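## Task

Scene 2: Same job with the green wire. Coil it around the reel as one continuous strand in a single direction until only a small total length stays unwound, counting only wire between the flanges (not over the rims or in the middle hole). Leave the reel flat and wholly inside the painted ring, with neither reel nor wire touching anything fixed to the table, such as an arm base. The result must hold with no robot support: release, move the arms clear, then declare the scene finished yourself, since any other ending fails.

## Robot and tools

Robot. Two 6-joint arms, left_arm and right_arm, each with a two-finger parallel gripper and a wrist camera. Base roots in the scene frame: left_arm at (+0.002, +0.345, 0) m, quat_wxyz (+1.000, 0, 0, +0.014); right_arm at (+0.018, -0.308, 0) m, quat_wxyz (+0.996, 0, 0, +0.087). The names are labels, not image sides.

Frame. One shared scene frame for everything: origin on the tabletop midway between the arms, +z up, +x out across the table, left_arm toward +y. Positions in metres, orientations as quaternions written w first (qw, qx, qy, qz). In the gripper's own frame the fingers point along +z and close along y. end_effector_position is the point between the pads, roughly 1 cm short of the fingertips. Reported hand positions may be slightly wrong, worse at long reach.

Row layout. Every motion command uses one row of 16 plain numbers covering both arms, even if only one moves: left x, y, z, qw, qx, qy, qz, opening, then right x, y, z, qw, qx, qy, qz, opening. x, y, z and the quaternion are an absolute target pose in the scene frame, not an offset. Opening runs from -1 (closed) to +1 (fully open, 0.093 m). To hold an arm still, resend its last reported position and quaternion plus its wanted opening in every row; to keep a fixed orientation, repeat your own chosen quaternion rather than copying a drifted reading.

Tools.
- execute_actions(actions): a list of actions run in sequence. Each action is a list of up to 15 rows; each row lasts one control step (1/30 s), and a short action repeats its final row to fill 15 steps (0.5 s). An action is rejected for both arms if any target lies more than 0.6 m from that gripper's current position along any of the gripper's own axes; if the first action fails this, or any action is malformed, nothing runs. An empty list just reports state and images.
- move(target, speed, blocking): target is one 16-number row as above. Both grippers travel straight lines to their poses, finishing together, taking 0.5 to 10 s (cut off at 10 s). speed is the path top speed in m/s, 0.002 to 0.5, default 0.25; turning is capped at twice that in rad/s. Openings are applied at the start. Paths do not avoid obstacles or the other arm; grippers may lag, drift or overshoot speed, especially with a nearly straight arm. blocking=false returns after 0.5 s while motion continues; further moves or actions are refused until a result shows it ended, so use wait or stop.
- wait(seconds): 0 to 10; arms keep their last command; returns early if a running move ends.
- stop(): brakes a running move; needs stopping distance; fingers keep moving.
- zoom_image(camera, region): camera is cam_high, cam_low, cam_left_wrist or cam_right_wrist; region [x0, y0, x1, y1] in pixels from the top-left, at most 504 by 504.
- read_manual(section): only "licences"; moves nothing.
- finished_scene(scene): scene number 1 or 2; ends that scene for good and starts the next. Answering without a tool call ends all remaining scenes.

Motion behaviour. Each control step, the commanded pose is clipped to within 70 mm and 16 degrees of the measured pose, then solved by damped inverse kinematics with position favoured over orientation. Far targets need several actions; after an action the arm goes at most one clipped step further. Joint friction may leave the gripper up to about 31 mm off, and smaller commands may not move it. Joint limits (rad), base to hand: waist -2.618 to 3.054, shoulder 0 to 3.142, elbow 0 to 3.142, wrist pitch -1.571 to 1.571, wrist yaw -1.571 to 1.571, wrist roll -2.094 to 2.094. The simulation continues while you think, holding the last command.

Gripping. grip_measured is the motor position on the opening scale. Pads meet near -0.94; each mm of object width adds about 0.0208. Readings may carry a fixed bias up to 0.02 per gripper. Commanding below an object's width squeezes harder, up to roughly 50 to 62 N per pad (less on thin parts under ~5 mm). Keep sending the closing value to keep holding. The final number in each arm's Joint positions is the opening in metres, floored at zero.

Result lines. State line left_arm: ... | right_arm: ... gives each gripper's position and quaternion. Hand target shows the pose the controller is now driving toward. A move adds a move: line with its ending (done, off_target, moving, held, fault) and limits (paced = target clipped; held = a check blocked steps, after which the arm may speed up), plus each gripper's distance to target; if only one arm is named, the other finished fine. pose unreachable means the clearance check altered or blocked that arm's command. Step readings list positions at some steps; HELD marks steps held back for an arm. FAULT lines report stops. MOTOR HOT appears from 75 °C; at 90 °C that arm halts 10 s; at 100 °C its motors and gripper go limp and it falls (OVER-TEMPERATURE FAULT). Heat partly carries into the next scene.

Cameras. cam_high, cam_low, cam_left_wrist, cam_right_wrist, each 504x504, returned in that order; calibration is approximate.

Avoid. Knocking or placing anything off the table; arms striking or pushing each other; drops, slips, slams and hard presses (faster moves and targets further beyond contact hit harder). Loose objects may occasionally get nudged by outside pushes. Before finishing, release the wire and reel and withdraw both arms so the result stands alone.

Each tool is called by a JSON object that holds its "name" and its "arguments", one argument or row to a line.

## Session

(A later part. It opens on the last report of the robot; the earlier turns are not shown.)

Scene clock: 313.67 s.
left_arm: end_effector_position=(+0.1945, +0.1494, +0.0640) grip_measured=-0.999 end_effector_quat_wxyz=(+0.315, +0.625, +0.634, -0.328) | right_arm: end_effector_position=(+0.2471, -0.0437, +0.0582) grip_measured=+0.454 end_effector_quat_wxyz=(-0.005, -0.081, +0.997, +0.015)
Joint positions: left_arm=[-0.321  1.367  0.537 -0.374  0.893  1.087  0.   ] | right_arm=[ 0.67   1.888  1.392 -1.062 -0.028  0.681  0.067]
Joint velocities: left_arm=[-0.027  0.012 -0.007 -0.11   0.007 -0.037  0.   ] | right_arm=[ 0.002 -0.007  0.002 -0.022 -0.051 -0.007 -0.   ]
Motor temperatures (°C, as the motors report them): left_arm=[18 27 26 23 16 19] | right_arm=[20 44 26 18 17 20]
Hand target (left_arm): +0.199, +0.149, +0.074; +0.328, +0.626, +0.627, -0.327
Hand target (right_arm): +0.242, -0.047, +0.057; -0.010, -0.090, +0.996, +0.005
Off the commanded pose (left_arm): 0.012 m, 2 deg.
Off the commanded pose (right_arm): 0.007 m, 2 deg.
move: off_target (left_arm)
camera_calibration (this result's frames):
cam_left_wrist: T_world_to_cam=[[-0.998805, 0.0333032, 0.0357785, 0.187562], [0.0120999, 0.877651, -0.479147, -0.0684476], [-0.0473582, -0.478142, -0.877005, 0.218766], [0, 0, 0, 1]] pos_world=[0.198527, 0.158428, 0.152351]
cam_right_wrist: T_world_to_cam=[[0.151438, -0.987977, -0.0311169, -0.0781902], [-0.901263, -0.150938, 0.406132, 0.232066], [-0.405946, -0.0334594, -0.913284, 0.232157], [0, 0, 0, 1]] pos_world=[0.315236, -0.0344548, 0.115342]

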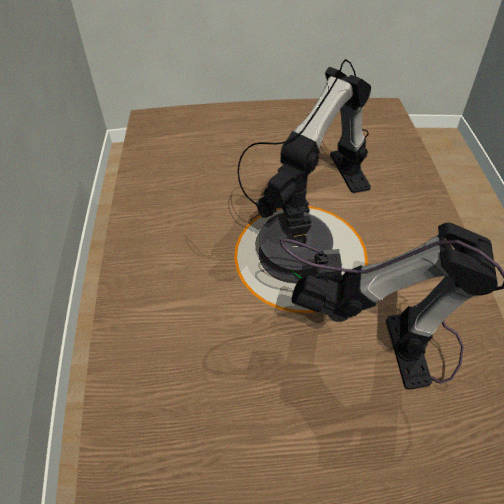

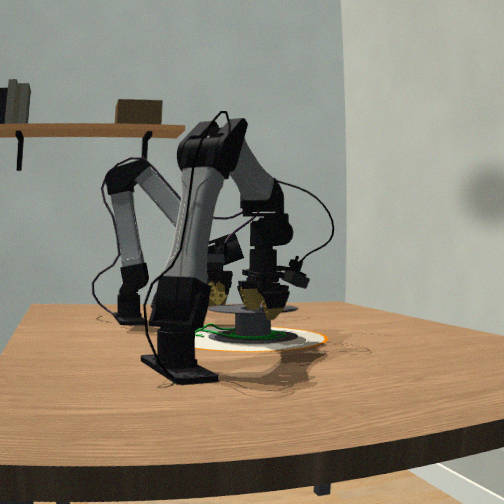

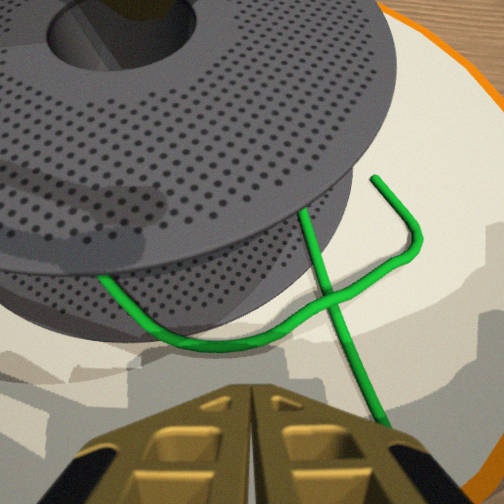

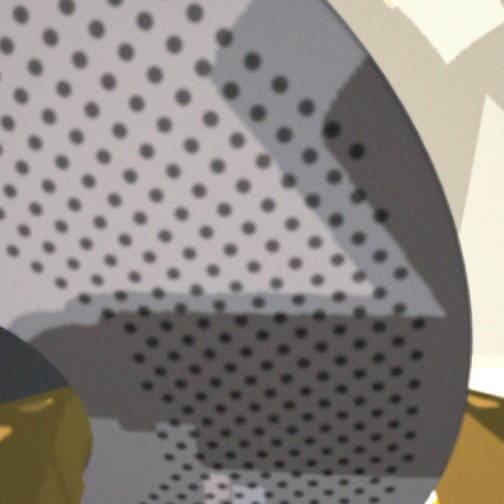

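{"name": "move", "arguments": {
  "target": [0.12,0.06,0.095,0.448,0.230,0.860,-0.120,-1, 0.2460,-0.0445,0.057,-0.007,-0.083,0.996,0.014,0.28],
  "speed": 0.15
}}

Scene clock: 327.77 s.
left_arm: end_effector_position=(+0.1217, +0.0662, +0.0917) grip_measured=-0.999 end_effector_quat_wxyz=(+0.442, +0.231, +0.858, -0.124) | right_arm: end_effector_position=(+0.2471, -0.0437, +0.0582) grip_measured=+0.454 end_effector_quat_wxyz=(-0.005, -0.081, +0.997, +0.015)
Joint positions: left_arm=[-1.591  1.266  0.546 -0.22  -0.772 -0.774  0.   ] | right_arm=[ 0.67   1.888  1.392 -1.062 -0.028  0.681  0.067]
Joint velocities: left_arm=[-0.012 -0.002 -0.012 -0.11  -0.007 -0.022  0.   ] | right_arm=[-0.002  0.007  0.017 -0.066 -0.022  0.066  0.002]
Motor temperatures (°C, as the motors report them): left_arm=[18 27 27 23 17 19] | right_arm=[20 44 26 18 17 20]
Hand target (left_arm): +0.121, +0.064, +0.092; +0.444, +0.232, +0.857, -0.117
Hand target (right_arm): +0.246, -0.045, +0.057; -0.007, -0.083, +0.996, +0.014
Off the commanded pose (left_arm): 0.007 m, 1 deg.
Off the commanded pose (right_arm): 0.002 m, 0 deg.
move: done
camera_calibration (this result's frames):
cam_left_wrist: T_world_to_cam=[[-0.536601, -0.843505, 0.0236158, 0.119558], [-0.743204, 0.459169, -0.486633, 0.139114], [0.399634, -0.278679, -0.873287, 0.131852], [0, 0, 0, 1]] pos_world=[0.114852, 0.0737151, 0.180019]
cam_right_wrist: T_world_to_cam=[[0.151438, -0.987977, -0.0311169, -0.0781902], [-0.901263, -0.150938, 0.406132, 0.232066], [-0.405946, -0.0334594, -0.913284, 0.232157], [0, 0, 0, 1]] pos_world=[0.315236, -0.0344548, 0.115342]

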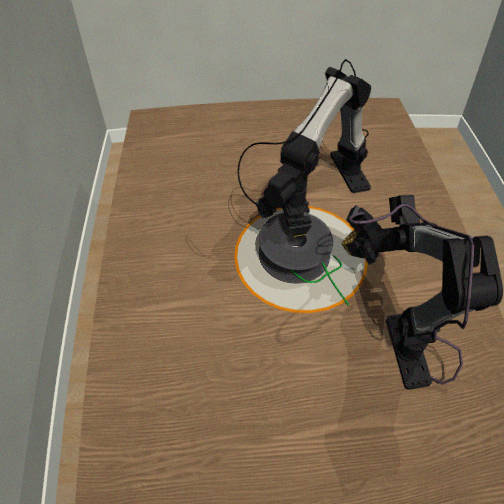

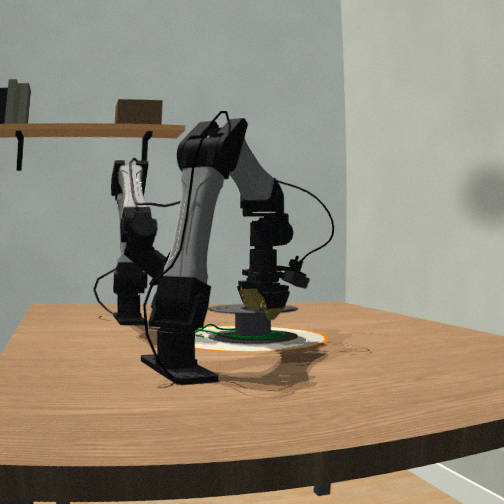

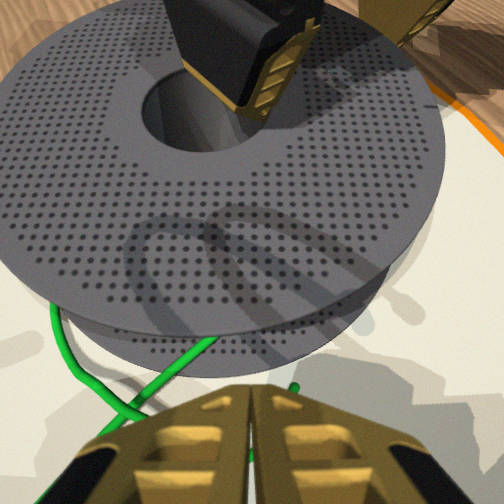

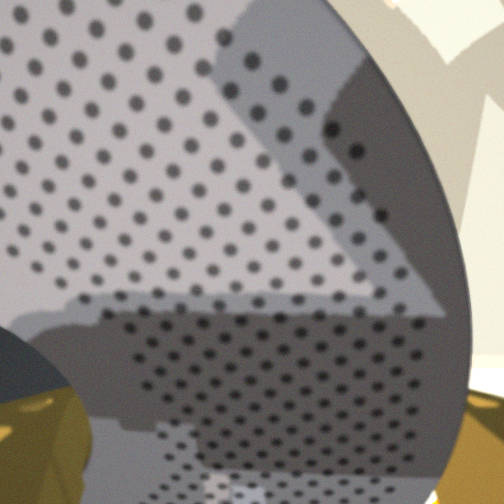

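{"name": "zoom_image", "arguments": {
  "camera": "cam_high",
  "region": [240, 200, 400, 330]
}}

Region (240, 200, 400, 330) of cam_high's 504x504 image, scaled by 3.150, with more detail than that image has; it fills the top 410 rows of this view, and the rest is white.

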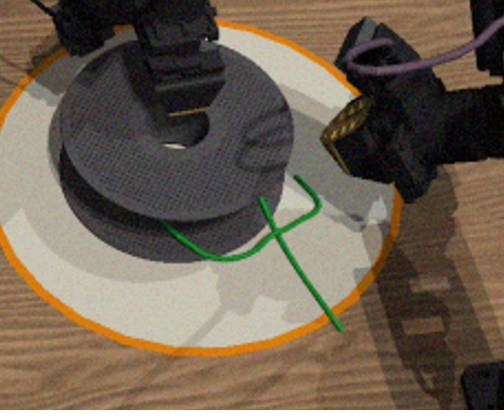

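{"name": "move", "arguments": {
  "target": [0.086,0.094,0.05,0.458,0.116,0.879,-0.060,-1, 0.2460,-0.0445,0.057,-0.007,-0.083,0.996,0.014,0.28],
  "speed": 0.1
}}

Scene clock: 331.13 s.
left_arm: end_effector_position=(+0.0886, +0.0981, +0.0492) grip_measured=-0.999 end_effector_quat_wxyz=(+0.451, +0.111, +0.883, -0.064) | right_arm: end_effector_position=(+0.2471, -0.0437, +0.0582) grip_measured=+0.454 end_effector_quat_wxyz=(-0.005, -0.081, +0.997, +0.015)
Joint positions: left_arm=[-1.811  1.541  0.634 -0.593 -0.944 -1.498  0.   ] | right_arm=[ 0.67   1.888  1.392 -1.062 -0.028  0.681  0.067]
Joint velocities: left_arm=[-0.002 -0.002  0.027 -0.066 -0.007 -0.066  0.   ] | right_arm=[-0.012  0.002  0.007  0.022  0.022 -0.154  0.   ]
Motor temperatures (°C, as the motors report them): left_arm=[18 26 27 23 17 19] | right_arm=[20 44 26 18 17 20]
Hand target (left_arm): +0.087, +0.096, +0.051; +0.458, +0.114, +0.880, -0.058
Hand target (right_arm): +0.246, -0.045, +0.057; -0.007, -0.083, +0.996, +0.014
Off the commanded pose (left_arm): 0.005 m, 1 deg.
Off the commanded pose (right_arm): 0.002 m, 0 deg.
move: done
camera_calibration (this result's frames):
cam_left_wrist: T_world_to_cam=[[-0.287262, -0.957469, 0.0270858, 0.11864], [-0.843777, 0.239566, -0.480259, 0.109258], [0.453344, -0.160814, -0.876709, 0.100775], [0, 0, 0, 1]] pos_world=[0.0805846, 0.103626, 0.137609]
cam_right_wrist: T_world_to_cam=[[0.151438, -0.987977, -0.0311169, -0.0781902], [-0.901263, -0.150938, 0.406132, 0.232066], [-0.405946, -0.0334594, -0.913284, 0.232157], [0, 0, 0, 1]] pos_world=[0.315236, -0.0344548, 0.115342]

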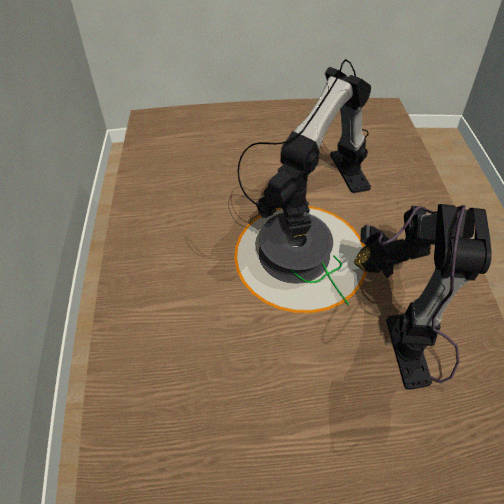

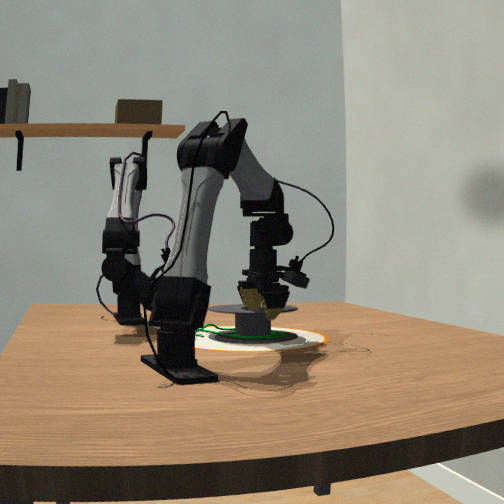

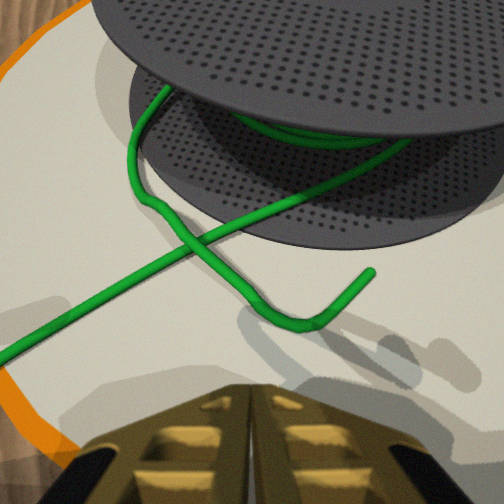

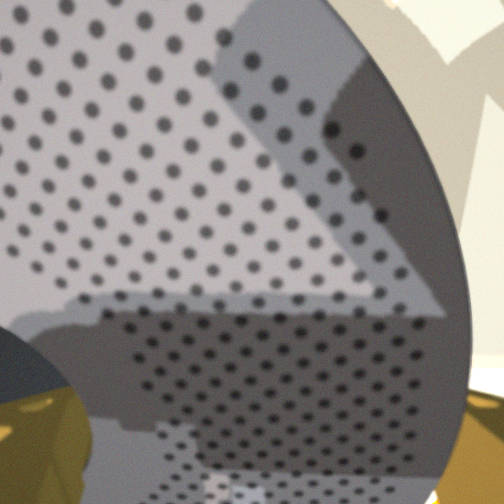

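{"name": "move", "arguments": {
  "target": [0.086,0.085,0.006,0.458,0.116,0.879,-0.060,-1, 0.2460,-0.0445,0.057,-0.007,-0.083,0.996,0.014,0.28],
  "speed": 0.06
}}

Scene clock: 332.97 s.
left_arm: end_effector_position=(+0.0850, +0.0812, +0.0119) grip_measured=-0.999 end_effector_quat_wxyz=(+0.452, +0.108, +0.883, -0.066) | right_arm: end_effector_position=(+0.2471, -0.0437, +0.0582) grip_measured=+0.454 end_effector_quat_wxyz=(-0.005, -0.081, +0.997, +0.015)
Joint positions: left_arm=[-1.811  1.729  0.634 -0.402 -0.946 -1.502  0.   ] | right_arm=[ 0.67   1.888  1.392 -1.062 -0.028  0.681  0.067]
Joint velocities: left_arm=[-0.012  0.002  0.002 -0.022 -0.007 -0.007  0.   ] | right_arm=[-0.007 -0.007  0.012 -0.081  0.037 -0.037 -0.001]
Motor temperatures (°C, as the motors report them): left_arm=[18 26 27 23 17 19] | right_arm=[20 44 26 18 17 20]
Hand target (left_arm): +0.086, +0.085, +0.007; +0.458, +0.116, +0.879, -0.060
Hand target (right_arm): +0.246, -0.045, +0.057; -0.007, -0.083, +0.996, +0.014
Off the commanded pose (left_arm): 0.007 m, 1 deg.
Off the commanded pose (right_arm): 0.002 m, 0 deg.
move: done
camera_calibration (this result's frames):
cam_left_wrist: T_world_to_cam=[[-0.28504, -0.957956, 0.0327528, 0.102225], [-0.844451, 0.234807, -0.481422, 0.0928676], [0.453491, -0.164883, -0.875877, 0.067274], [0, 0, 0, 1]] pos_world=[0.0770521, 0.087213, 0.100284]
cam_right_wrist: T_world_to_cam=[[0.151438, -0.987977, -0.0311169, -0.0781902], [-0.901263, -0.150938, 0.406132, 0.232066], [-0.405946, -0.0334594, -0.913284, 0.232157], [0, 0, 0, 1]] pos_world=[0.315236, -0.0344548, 0.115342]

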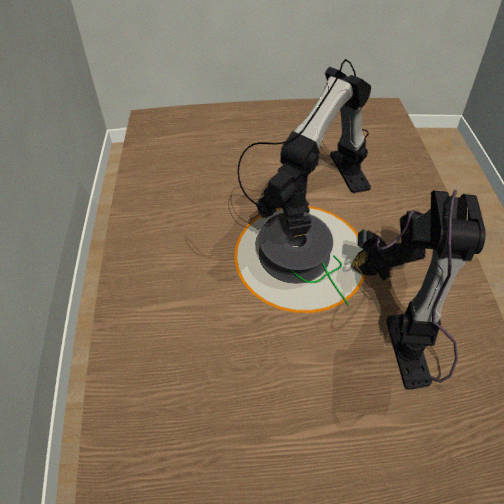

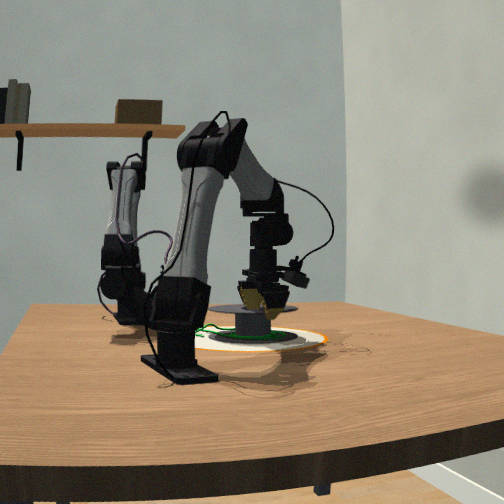

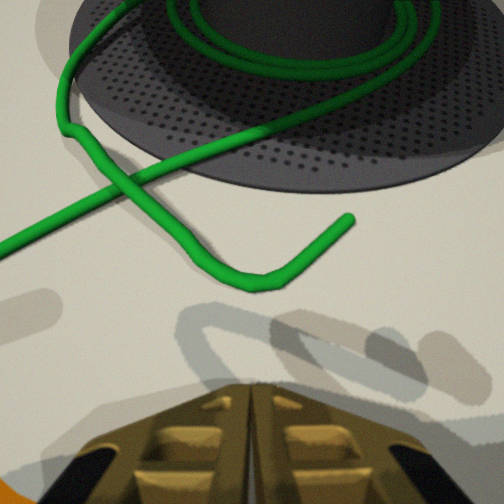

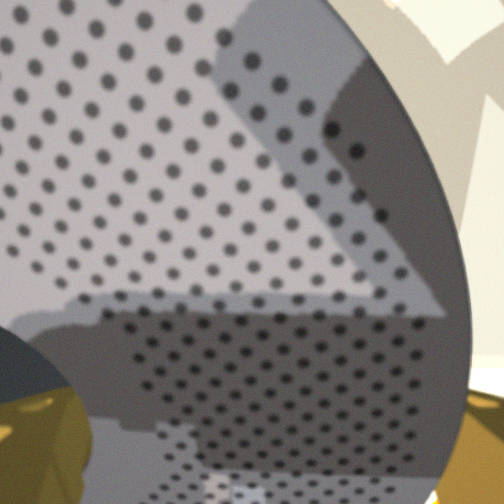

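{"name": "move", "arguments": {
  "target": [0.130,0.066,0.010,0.458,0.116,0.879,-0.060,-1, 0.2460,-0.0445,0.057,-0.007,-0.083,0.996,0.014,0.28],
  "speed": 0.04
}}

Scene clock: 335.17 s.
left_arm: end_effector_position=(+0.1277, +0.0621, +0.0149) grip_measured=-0.999 end_effector_quat_wxyz=(+0.462, +0.116, +0.877, -0.062) | right_arm: end_effector_position=(+0.2471, -0.0437, +0.0582) grip_measured=+0.454 end_effector_quat_wxyz=(-0.005, -0.081, +0.997, +0.015)
Joint positions: left_arm=[-1.633  1.729  0.612 -0.132 -0.932 -1.18   0.   ] | right_arm=[ 0.67   1.888  1.392 -1.062 -0.028  0.681  0.067]
Joint velocities: left_arm=[-0.007  0.002 -0.022 -0.022  0.037  0.051  0.   ] | right_arm=[-0.012 -0.007 -0.002 -0.037 -0.022 -0.066 -0.001]
Motor temperatures (°C, as the motors report them): left_arm=[18 26 27 22 17 19] | right_arm=[20 44 26 18 17 20]
Hand target (left_arm): +0.129, +0.065, +0.010; +0.458, +0.116, +0.879, -0.061
Hand target (right_arm): +0.246, -0.045, +0.057; -0.007, -0.083, +0.996, +0.014
Off the commanded pose (left_arm): 0.007 m, 1 deg.
Off the commanded pose (right_arm): 0.002 m, 0 deg.
move: done
camera_calibration (this result's frames):
cam_left_wrist: T_world_to_cam=[[-0.295386, -0.955247, 0.0157934, 0.0974447], [-0.829377, 0.248189, -0.500535, 0.132372], [0.474215, -0.16095, -0.865572, 0.0443136], [0, 0, 0, 1]] pos_world=[0.117556, 0.0673627, 0.103075]
cam_right_wrist: T_world_to_cam=[[0.151438, -0.987977, -0.0311169, -0.0781902], [-0.901263, -0.150938, 0.406132, 0.232066], [-0.405946, -0.0334594, -0.913284, 0.232157], [0, 0, 0, 1]] pos_world=[0.315236, -0.0344548, 0.115342]

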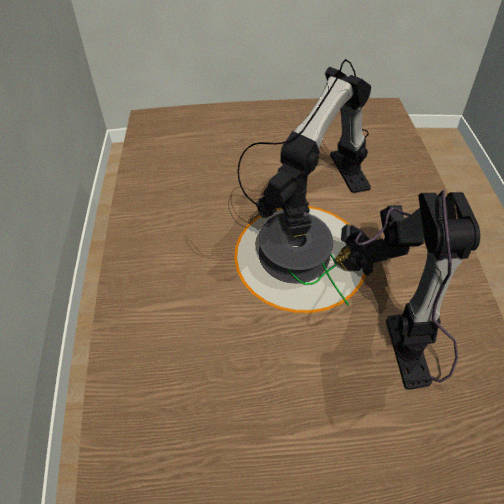

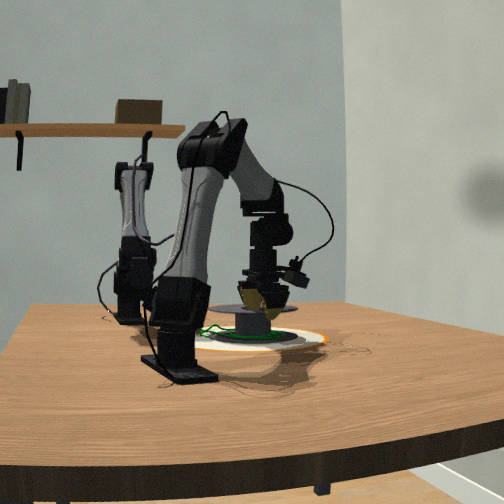

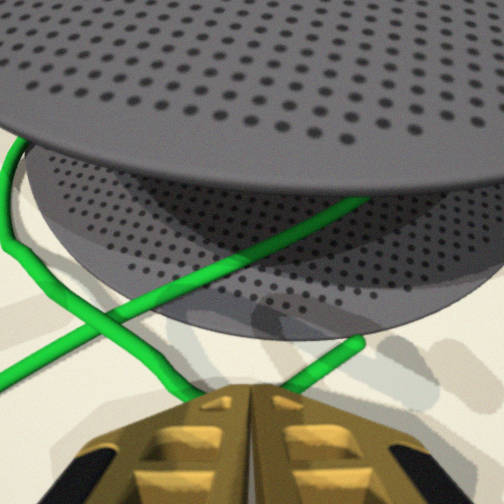

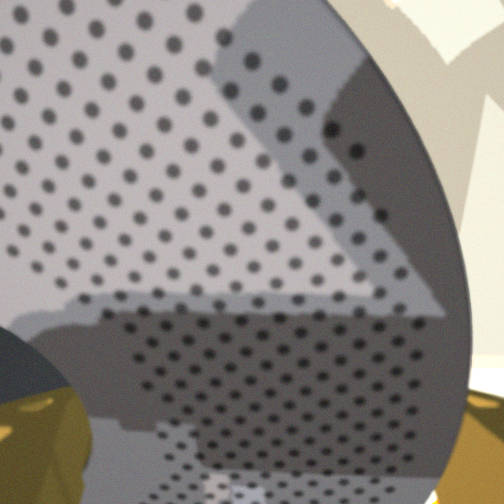

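{"name": "move", "arguments": {
  "target": [0.092,0.084,0.022,0.458,0.116,0.879,-0.060,-1, 0.2460,-0.0445,0.057,-0.007,-0.083,0.996,0.014,0.28],
  "speed": 0.06
}}

{"name": "move", "arguments": {
  "target": [0.094,0.082,-0.002,0.458,0.116,0.879,-0.060,-1, 0.2460,-0.0445,0.057,-0.007,-0.083,0.996,0.014,0.28],
  "speed": 0.04
}}

Scene clock: 337.00 s.
left_arm: end_effector_position=(+0.0942, +0.0880, +0.0134) grip_measured=-0.999 end_effector_quat_wxyz=(+0.453, +0.119, +0.882, -0.049) | right_arm: end_effector_position=(+0.2471, -0.0437, +0.0582) grip_measured=+0.454 end_effector_quat_wxyz=(-0.005, -0.081, +0.997, +0.015)
Joint positions: left_arm=[-1.778  1.702  0.612 -0.393 -0.943 -1.438  0.   ] | right_arm=[ 0.67   1.888  1.392 -1.062 -0.028  0.681  0.067]
Joint velocities: left_arm=[-0.002 -0.002  0.007 -0.037  0.007 -0.037  0.   ] | right_arm=[ 0.012 -0.002 -0.002  0.022 -0.022 -0.007  0.   ]
Motor temperatures (°C, as the motors report them): left_arm=[18 26 27 22 17 19] | right_arm=[20 44 26 18 17 20]
Hand target (left_arm): +0.093, +0.085, +0.022; +0.458, +0.115, +0.879, -0.059
Hand target (right_arm): +0.246, -0.045, +0.057; -0.007, -0.083, +0.996, +0.014
Off the commanded pose (left_arm): 0.010 m, 1 deg.
Off the commanded pose (right_arm): 0.002 m, 0 deg.
move: done
camera_calibration (this result's frames):
cam_left_wrist: T_world_to_cam=[[-0.28886, -0.957354, -0.0057382, 0.112142], [-0.839714, 0.256235, -0.478773, 0.0973963], [0.459826, -0.13348, -0.87792, 0.0621491], [0, 0, 0, 1]] pos_world=[0.0856006, 0.0906987, 0.101836]
cam_right_wrist: T_world_to_cam=[[0.151438, -0.987977, -0.0311169, -0.0781902], [-0.901263, -0.150938, 0.406132, 0.232066], [-0.405946, -0.0334594, -0.913284, 0.232157], [0, 0, 0, 1]] pos_world=[0.315236, -0.0344548, 0.115342]

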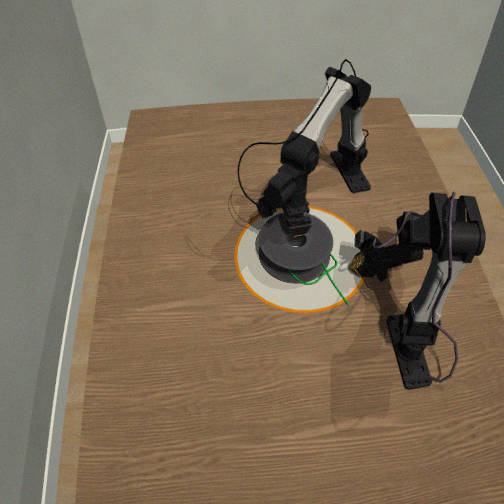

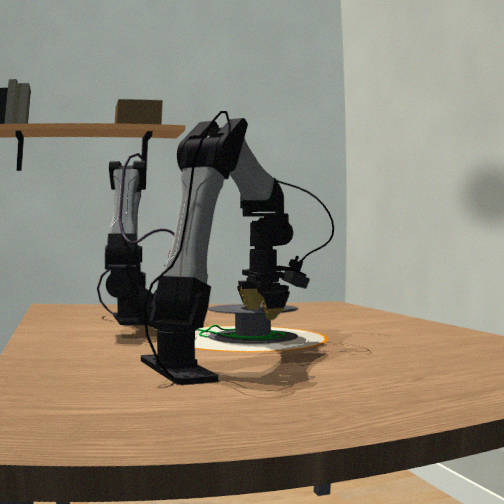

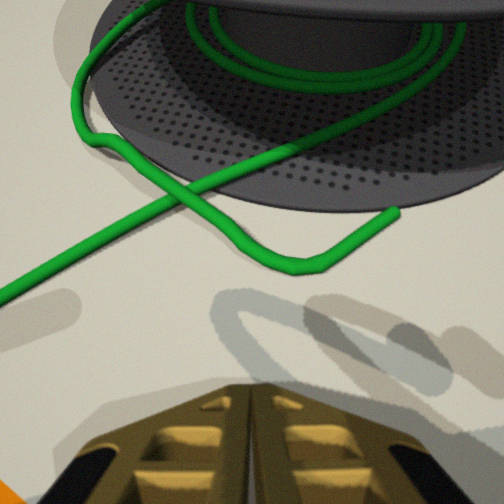

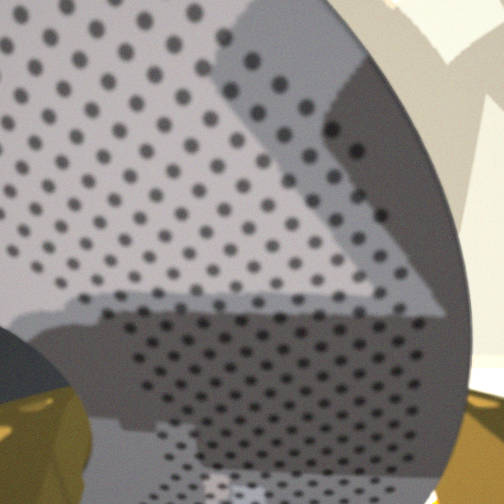

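Scene clock: 337.77 s.
left_arm: end_effector_position=(+0.0964, +0.0820, +0.0110) grip_measured=-0.999 end_effector_quat_wxyz=(+0.469, +0.113, +0.874, -0.058) | right_arm: end_effector_position=(+0.2471, -0.0437, +0.0582) grip_measured=+0.454 end_effector_quat_wxyz=(-0.005, -0.081, +0.997, +0.015)
Joint positions: left_arm=[-1.779  1.74   0.612 -0.336 -0.98  -1.438  0.   ] | right_arm=[ 0.67   1.888  1.392 -1.062 -0.028  0.681  0.067]
Joint velocities: left_arm=[-0.007 -0.002 -0.027 -0.007 -0.022  0.037  0.   ] | right_arm=[-0.007 -0.002  0.007  0.022 -0.095 -0.066  0.   ]
Motor temperatures (°C, as the motors report them): left_arm=[18 26 27 22 17 19] | right_arm=[20 44 26 18 17 20]
Hand target (left_arm): +0.094, +0.083, -0.001; +0.458, +0.116, +0.879, -0.059
Hand target (right_arm): +0.246, -0.045, +0.057; -0.007, -0.083, +0.996, +0.014
Off the commanded pose (left_arm): 0.013 m, 1 deg.
Off the commanded pose (right_arm): 0.002 m, 0 deg.
move: off_target (left_arm)
camera_calibration (this result's frames):
cam_left_wrist: T_world_to_cam=[[-0.286949, -0.957906, 0.00872678, 0.106734], [-0.823926, 0.242146, -0.512359, 0.0996376], [0.488679, -0.154211, -0.858727, 0.0570224], [0, 0, 0, 1]] pos_world=[0.0848557, 0.0869082, 0.0990854]
cam_right_wrist: T_world_to_cam=[[0.151438, -0.987977, -0.0311169, -0.0781902], [-0.901263, -0.150938, 0.406132, 0.232066], [-0.405946, -0.0334594, -0.913284, 0.232157], [0, 0, 0, 1]] pos_world=[0.315236, -0.0344548, 0.115342]

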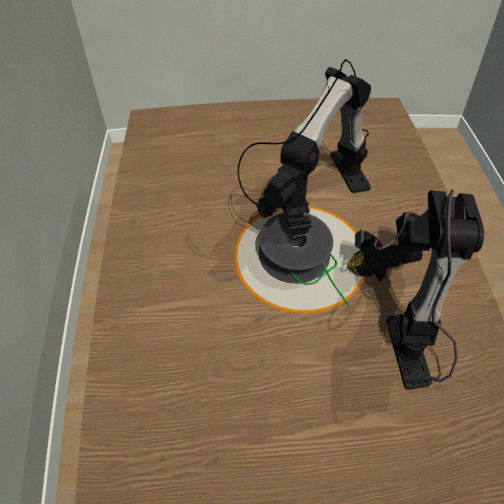

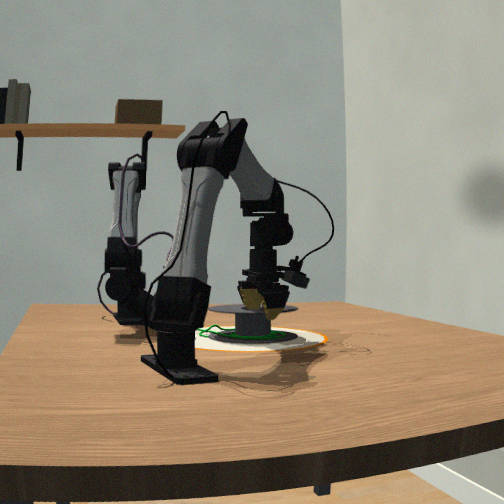

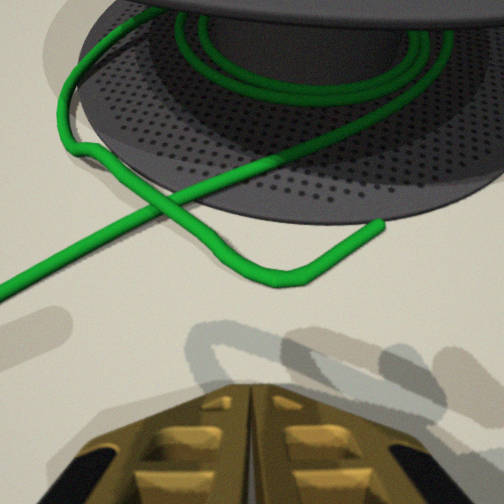

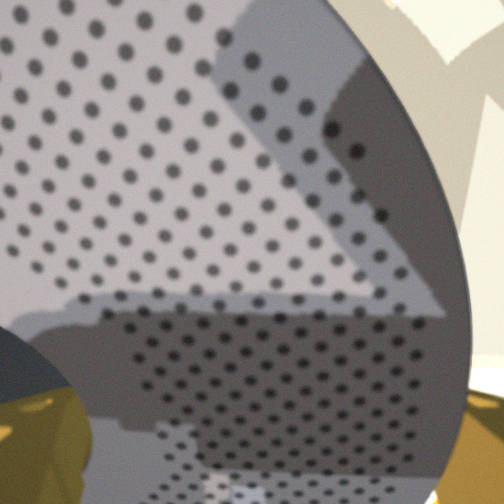

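{"name": "move", "arguments": {
  "target": [0.132,0.062,-0.002,0.458,0.116,0.879,-0.060,-1, 0.2460,-0.0445,0.057,-0.007,-0.083,0.996,0.014,0.28],
  "speed": 0.03
}}

Scene clock: 339.87 s.
left_arm: end_effector_position=(+0.1295, +0.0572, +0.0117) grip_measured=-0.999 end_effector_quat_wxyz=(+0.469, +0.112, +0.874, -0.068) | right_arm: end_effector_position=(+0.2471, -0.0437, +0.0582) grip_measured=+0.454 end_effector_quat_wxyz=(-0.005, -0.081, +0.997, +0.015)
Joint positions: left_arm=[-1.631  1.759  0.612 -0.078 -0.945 -1.171  0.   ] | right_arm=[ 0.67   1.888  1.392 -1.062 -0.028  0.681  0.067]
Joint velocities: left_arm=[-0.002  0.002 -0.002 -0.037  0.007 -0.007  0.   ] | right_arm=[-0.012 -0.002  0.002 -0.037  0.007 -0.022 -0.   ]
Motor temperatures (°C, as the motors report them): left_arm=[18 26 27 22 17 19] | right_arm=[20 44 26 18 17 20]
Hand target (left_arm): +0.131, +0.062, -0.001; +0.458, +0.116, +0.879, -0.061
Hand target (right_arm): +0.246, -0.045, +0.057; -0.007, -0.083, +0.996, +0.014
Off the commanded pose (left_arm): 0.015 m, 2 deg.
Off the commanded pose (right_arm): 0.002 m, 0 deg.
move: off_target (left_arm)
camera_calibration (this result's frames):
cam_left_wrist: T_world_to_cam=[[-0.294435, -0.955264, 0.0278965, 0.0929759], [-0.823033, 0.238626, -0.515436, 0.13335], [0.485721, -0.174722, -0.856474, 0.0391282], [0, 0, 0, 1]] pos_world=[0.118121, 0.0638324, 0.099652]
cam_right_wrist: T_world_to_cam=[[0.151438, -0.987977, -0.0311169, -0.0781902], [-0.901263, -0.150938, 0.406132, 0.232066], [-0.405946, -0.0334594, -0.913284, 0.232157], [0, 0, 0, 1]] pos_world=[0.315236, -0.0344548, 0.115342]

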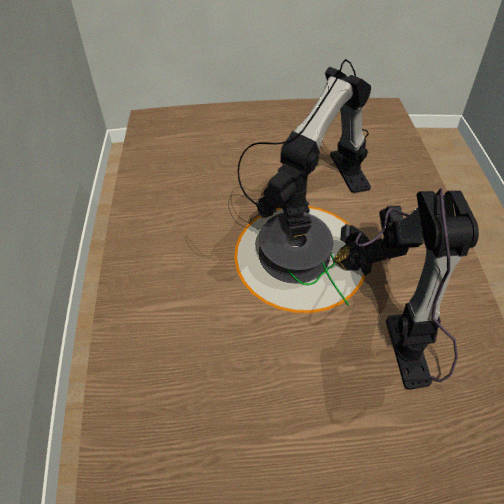

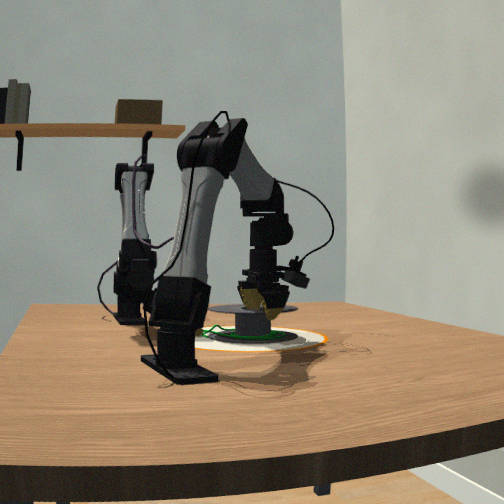

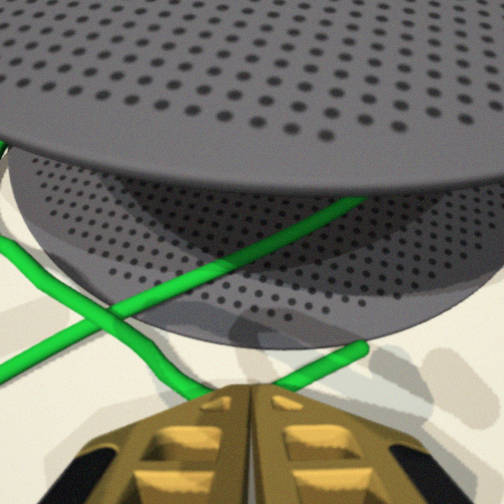

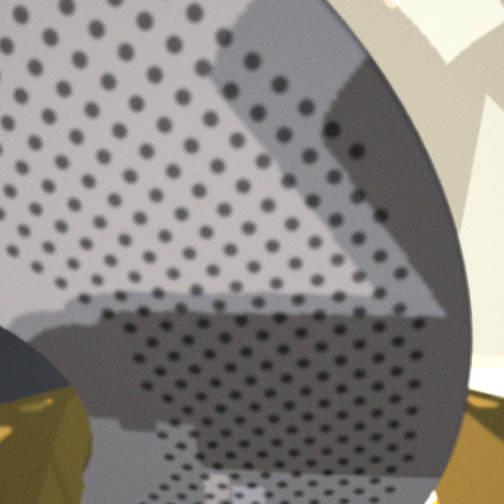

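{"name": "move", "arguments": {
  "target": [0.150,0.054,0.004,0.458,0.116,0.879,-0.060,-1, 0.2460,-0.0445,0.057,-0.007,-0.083,0.996,0.014,0.28],
  "speed": 0.03
}}

Scene clock: 341.90 s.
left_arm: end_effector_position=(+0.1443, +0.0551, +0.0120) grip_measured=-0.999 end_effector_quat_wxyz=(+0.467, +0.124, +0.874, -0.056) | right_arm: end_effector_position=(+0.2485, -0.0447, +0.0582) grip_measured=+0.454 end_effector_quat_wxyz=(-0.003, -0.080, +0.997, +0.013)
Joint positions: left_arm=[-1.57   1.759  0.612 -0.023 -0.92  -1.061  0.   ] | right_arm=[ 0.668  1.888  1.392 -1.062 -0.023  0.681  0.067]
Joint velocities: left_arm=[ 0.007 -0.012 -0.007 -0.022  0.022  0.051  0.   ] | right_arm=[ 0.002 -0.002  0.002 -0.051 -0.007 -0.022  0.   ]
Motor temperatures (°C, as the motors report them): left_arm=[18 26 27 22 17 19] | right_arm=[20 44 26 18 17 20]
Hand target (left_arm): +0.149, +0.054, +0.005; +0.458, +0.116, +0.879, -0.060
Hand target (right_arm): +0.246, -0.045, +0.057; -0.007, -0.083, +0.996, +0.014
Off the commanded pose (left_arm): 0.010 m, 2 deg.
Off the commanded pose (right_arm): 0.003 m, 1 deg.
move: done
camera_calibration (this result's frames):
cam_left_wrist: T_world_to_cam=[[-0.3035, -0.952824, -0.00382781, 0.09695], [-0.82026, 0.263315, -0.507779, 0.144378], [0.484832, -0.150971, -0.861479, 0.0306688], [0, 0, 0, 1]] pos_world=[0.132983, 0.0589894, 0.100104]
cam_right_wrist: T_world_to_cam=[[0.14924, -0.988419, -0.0274917, -0.0790604], [-0.903431, -0.147603, 0.402523, 0.234084], [-0.401919, -0.0352356, -0.914997, 0.231692], [0, 0, 0, 1]] pos_world=[0.316399, -0.0354294, 0.1156]

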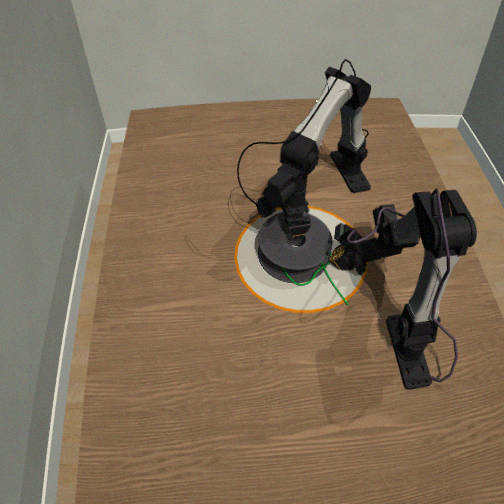

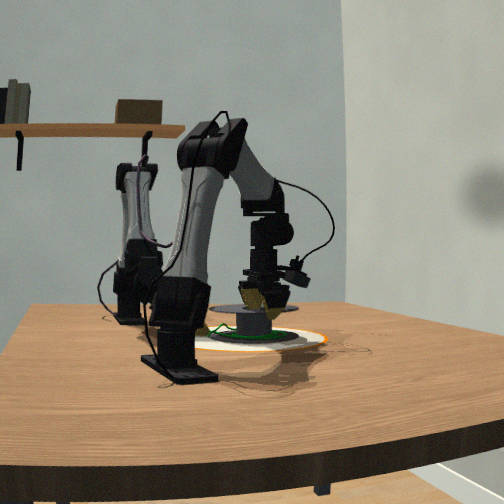

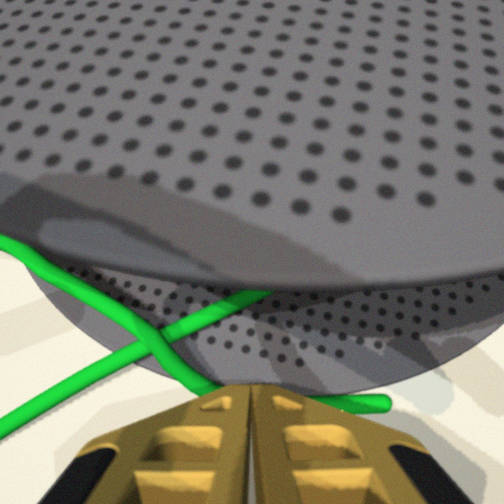

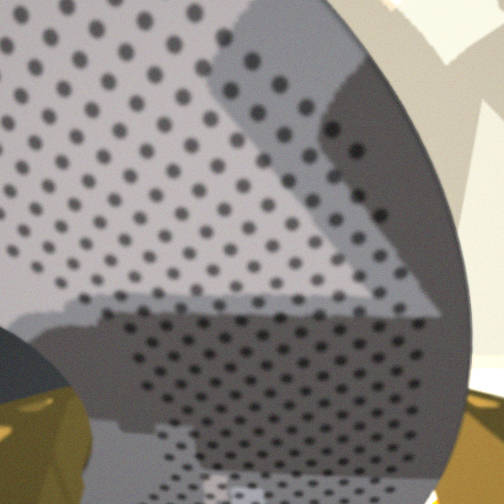

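{"name": "move", "arguments": {
  "target": [0.154,0.052,0.020,0.458,0.116,0.879,-0.060,-1, 0.2460,-0.0445,0.057,-0.007,-0.083,0.996,0.014,0.28],
  "speed": 0.03
}}

Scene clock: 343.03 s.
left_arm: end_effector_position=(+0.1464, +0.0554, +0.0122) grip_measured=-0.999 end_effector_quat_wxyz=(+0.457, +0.130, +0.878, -0.054) | right_arm: end_effector_position=(+0.2499, -0.0445, +0.0582) grip_measured=+0.454 end_effector_quat_wxyz=(-0.001, -0.079, +0.997, +0.014)
Joint positions: left_arm=[-1.554  1.745  0.612 -0.029 -0.892 -1.034  0.   ] | right_arm=[ 0.666  1.888  1.392 -1.057 -0.021  0.681  0.067]
Joint velocities: left_arm=[-0.007 -0.007 -0.007  0.037  0.022 -0.051  0.   ] | right_arm=[-0.007 -0.012 -0.022 -0.022 -0.007 -0.007 -0.   ]
Motor temperatures (°C, as the motors report them): left_arm=[18 26 27 22 17 19] | right_arm=[20 44 26 18 17 20]
Hand target (left_arm): +0.154, +0.052, +0.020; +0.458, +0.116, +0.879, -0.060
Hand target (right_arm): +0.246, -0.044, +0.057; -0.007, -0.083, +0.996, +0.014
Off the commanded pose (left_arm): 0.011 m, 2 deg.
Off the commanded pose (right_arm): 0.004 m, 1 deg.
move: off_target (left_arm)
camera_calibration (this result's frames):
cam_left_wrist: T_world_to_cam=[[-0.312695, -0.94981, -0.00910714, 0.0991082], [-0.827379, 0.277073, -0.488542, 0.146107], [0.466546, -0.14523, -0.872493, 0.0323771], [0, 0, 0, 1]] pos_world=[0.136771, 0.0583539, 0.100531]
cam_right_wrist: T_world_to_cam=[[0.147823, -0.988606, -0.0284043, -0.0787185], [-0.905464, -0.146832, 0.398214, 0.236131], [-0.397847, -0.0331459, -0.916853, 0.231437], [0, 0, 0, 1]] pos_world=[0.317521, -0.0354788, 0.115927]

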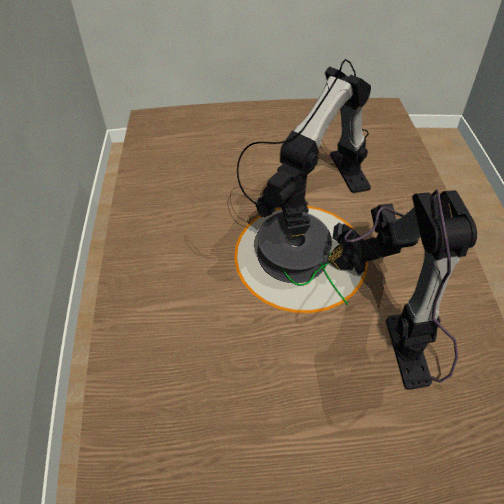

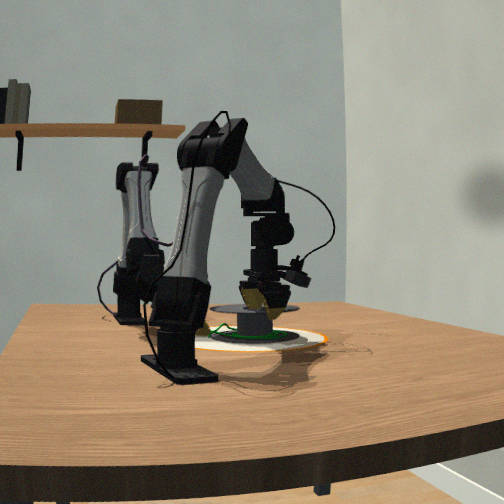

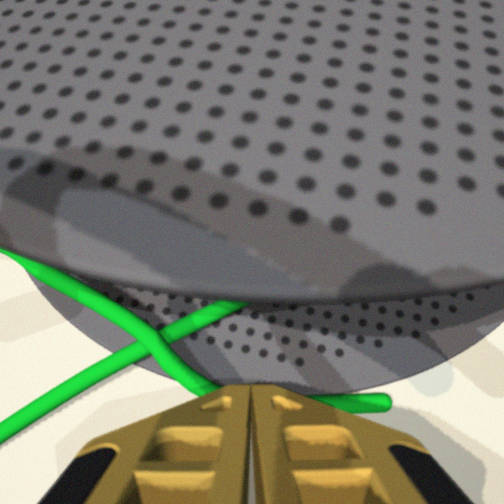

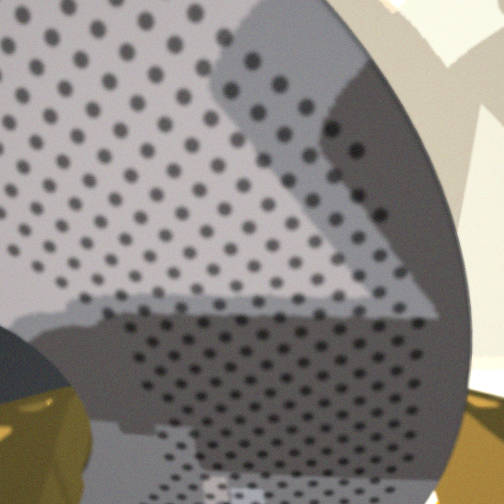

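{"name": "move", "arguments": {
  "target": [0.132,0.066,0.028,0.458,0.116,0.879,-0.060,-1, 0.2460,-0.0445,0.057,-0.007,-0.083,0.996,0.014,0.28],
  "speed": 0.04
}}

Scene clock: 345.70 s.
left_arm: end_effector_position=(+0.1334, +0.0667, +0.0200) grip_measured=-0.999 end_effector_quat_wxyz=(+0.452, +0.119, +0.882, -0.054) | right_arm: end_effector_position=(+0.2496, -0.0442, +0.0582) grip_measured=+0.454 end_effector_quat_wxyz=(-0.002, -0.079, +0.997, +0.015)
Joint positions: left_arm=[-1.603  1.687  0.612 -0.166 -0.904 -1.146  0.   ] | right_arm=[ 0.666  1.888  1.392 -1.057 -0.023  0.683  0.067]
Joint velocities: left_arm=[-0.002  0.002  0.002  0.037 -0.022 -0.037  0.   ] | right_arm=[-0.007 -0.012 -0.012 -0.007 -0.081  0.139 -0.   ]
Motor temperatures (°C, as the motors report them): left_arm=[18 27 27 22 17 19] | right_arm=[20 44 26 18 17 20]
Hand target (left_arm): +0.132, +0.066, +0.027; +0.458, +0.116, +0.879, -0.060
Hand target (right_arm): +0.246, -0.045, +0.057; -0.007, -0.083, +0.996, +0.014
Off the commanded pose (left_arm): 0.008 m, 1 deg.
Off the commanded pose (right_arm): 0.004 m, 1 deg.
move: done
camera_calibration (this result's frames):
cam_left_wrist: T_world_to_cam=[[-0.29312, -0.956073, 0.00232915, 0.103402], [-0.839647, 0.256258, -0.478878, 0.138907], [0.457245, -0.142324, -0.877878, 0.0480382], [0, 0, 0, 1]] pos_world=[0.124976, 0.0701005, 0.10845]
cam_right_wrist: T_world_to_cam=[[0.146311, -0.988771, -0.030408, -0.0778759], [-0.905087, -0.146208, 0.3993, 0.235841], [-0.399262, -0.0308999, -0.916316, 0.231788], [0, 0, 0, 1]] pos_world=[0.317395, -0.0353575, 0.115852]

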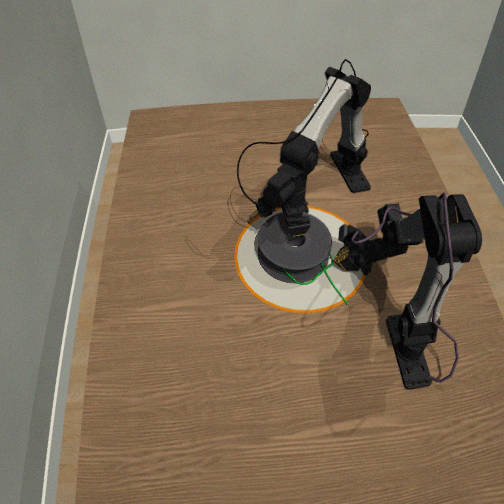

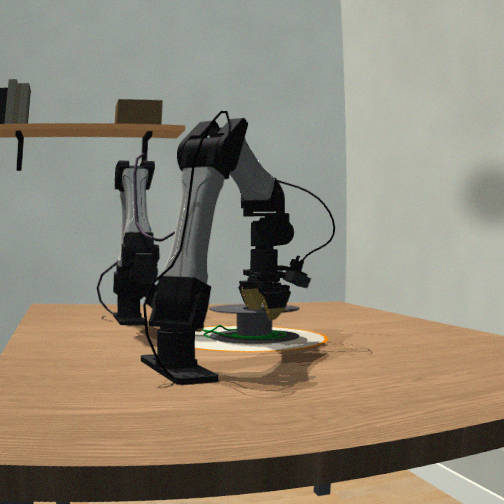

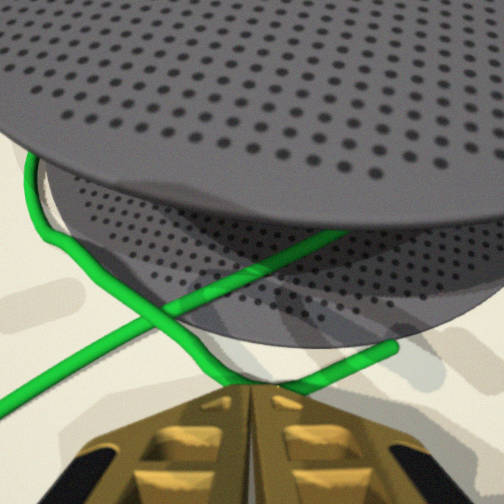

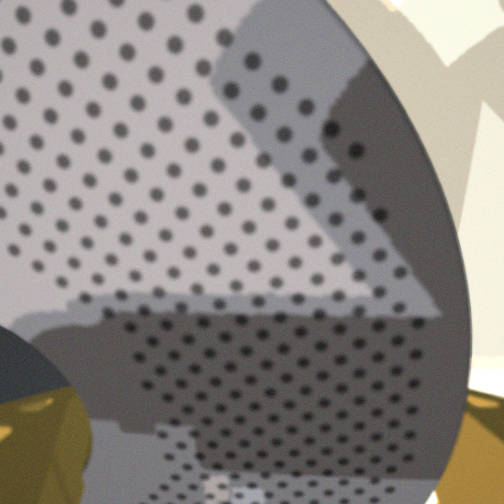

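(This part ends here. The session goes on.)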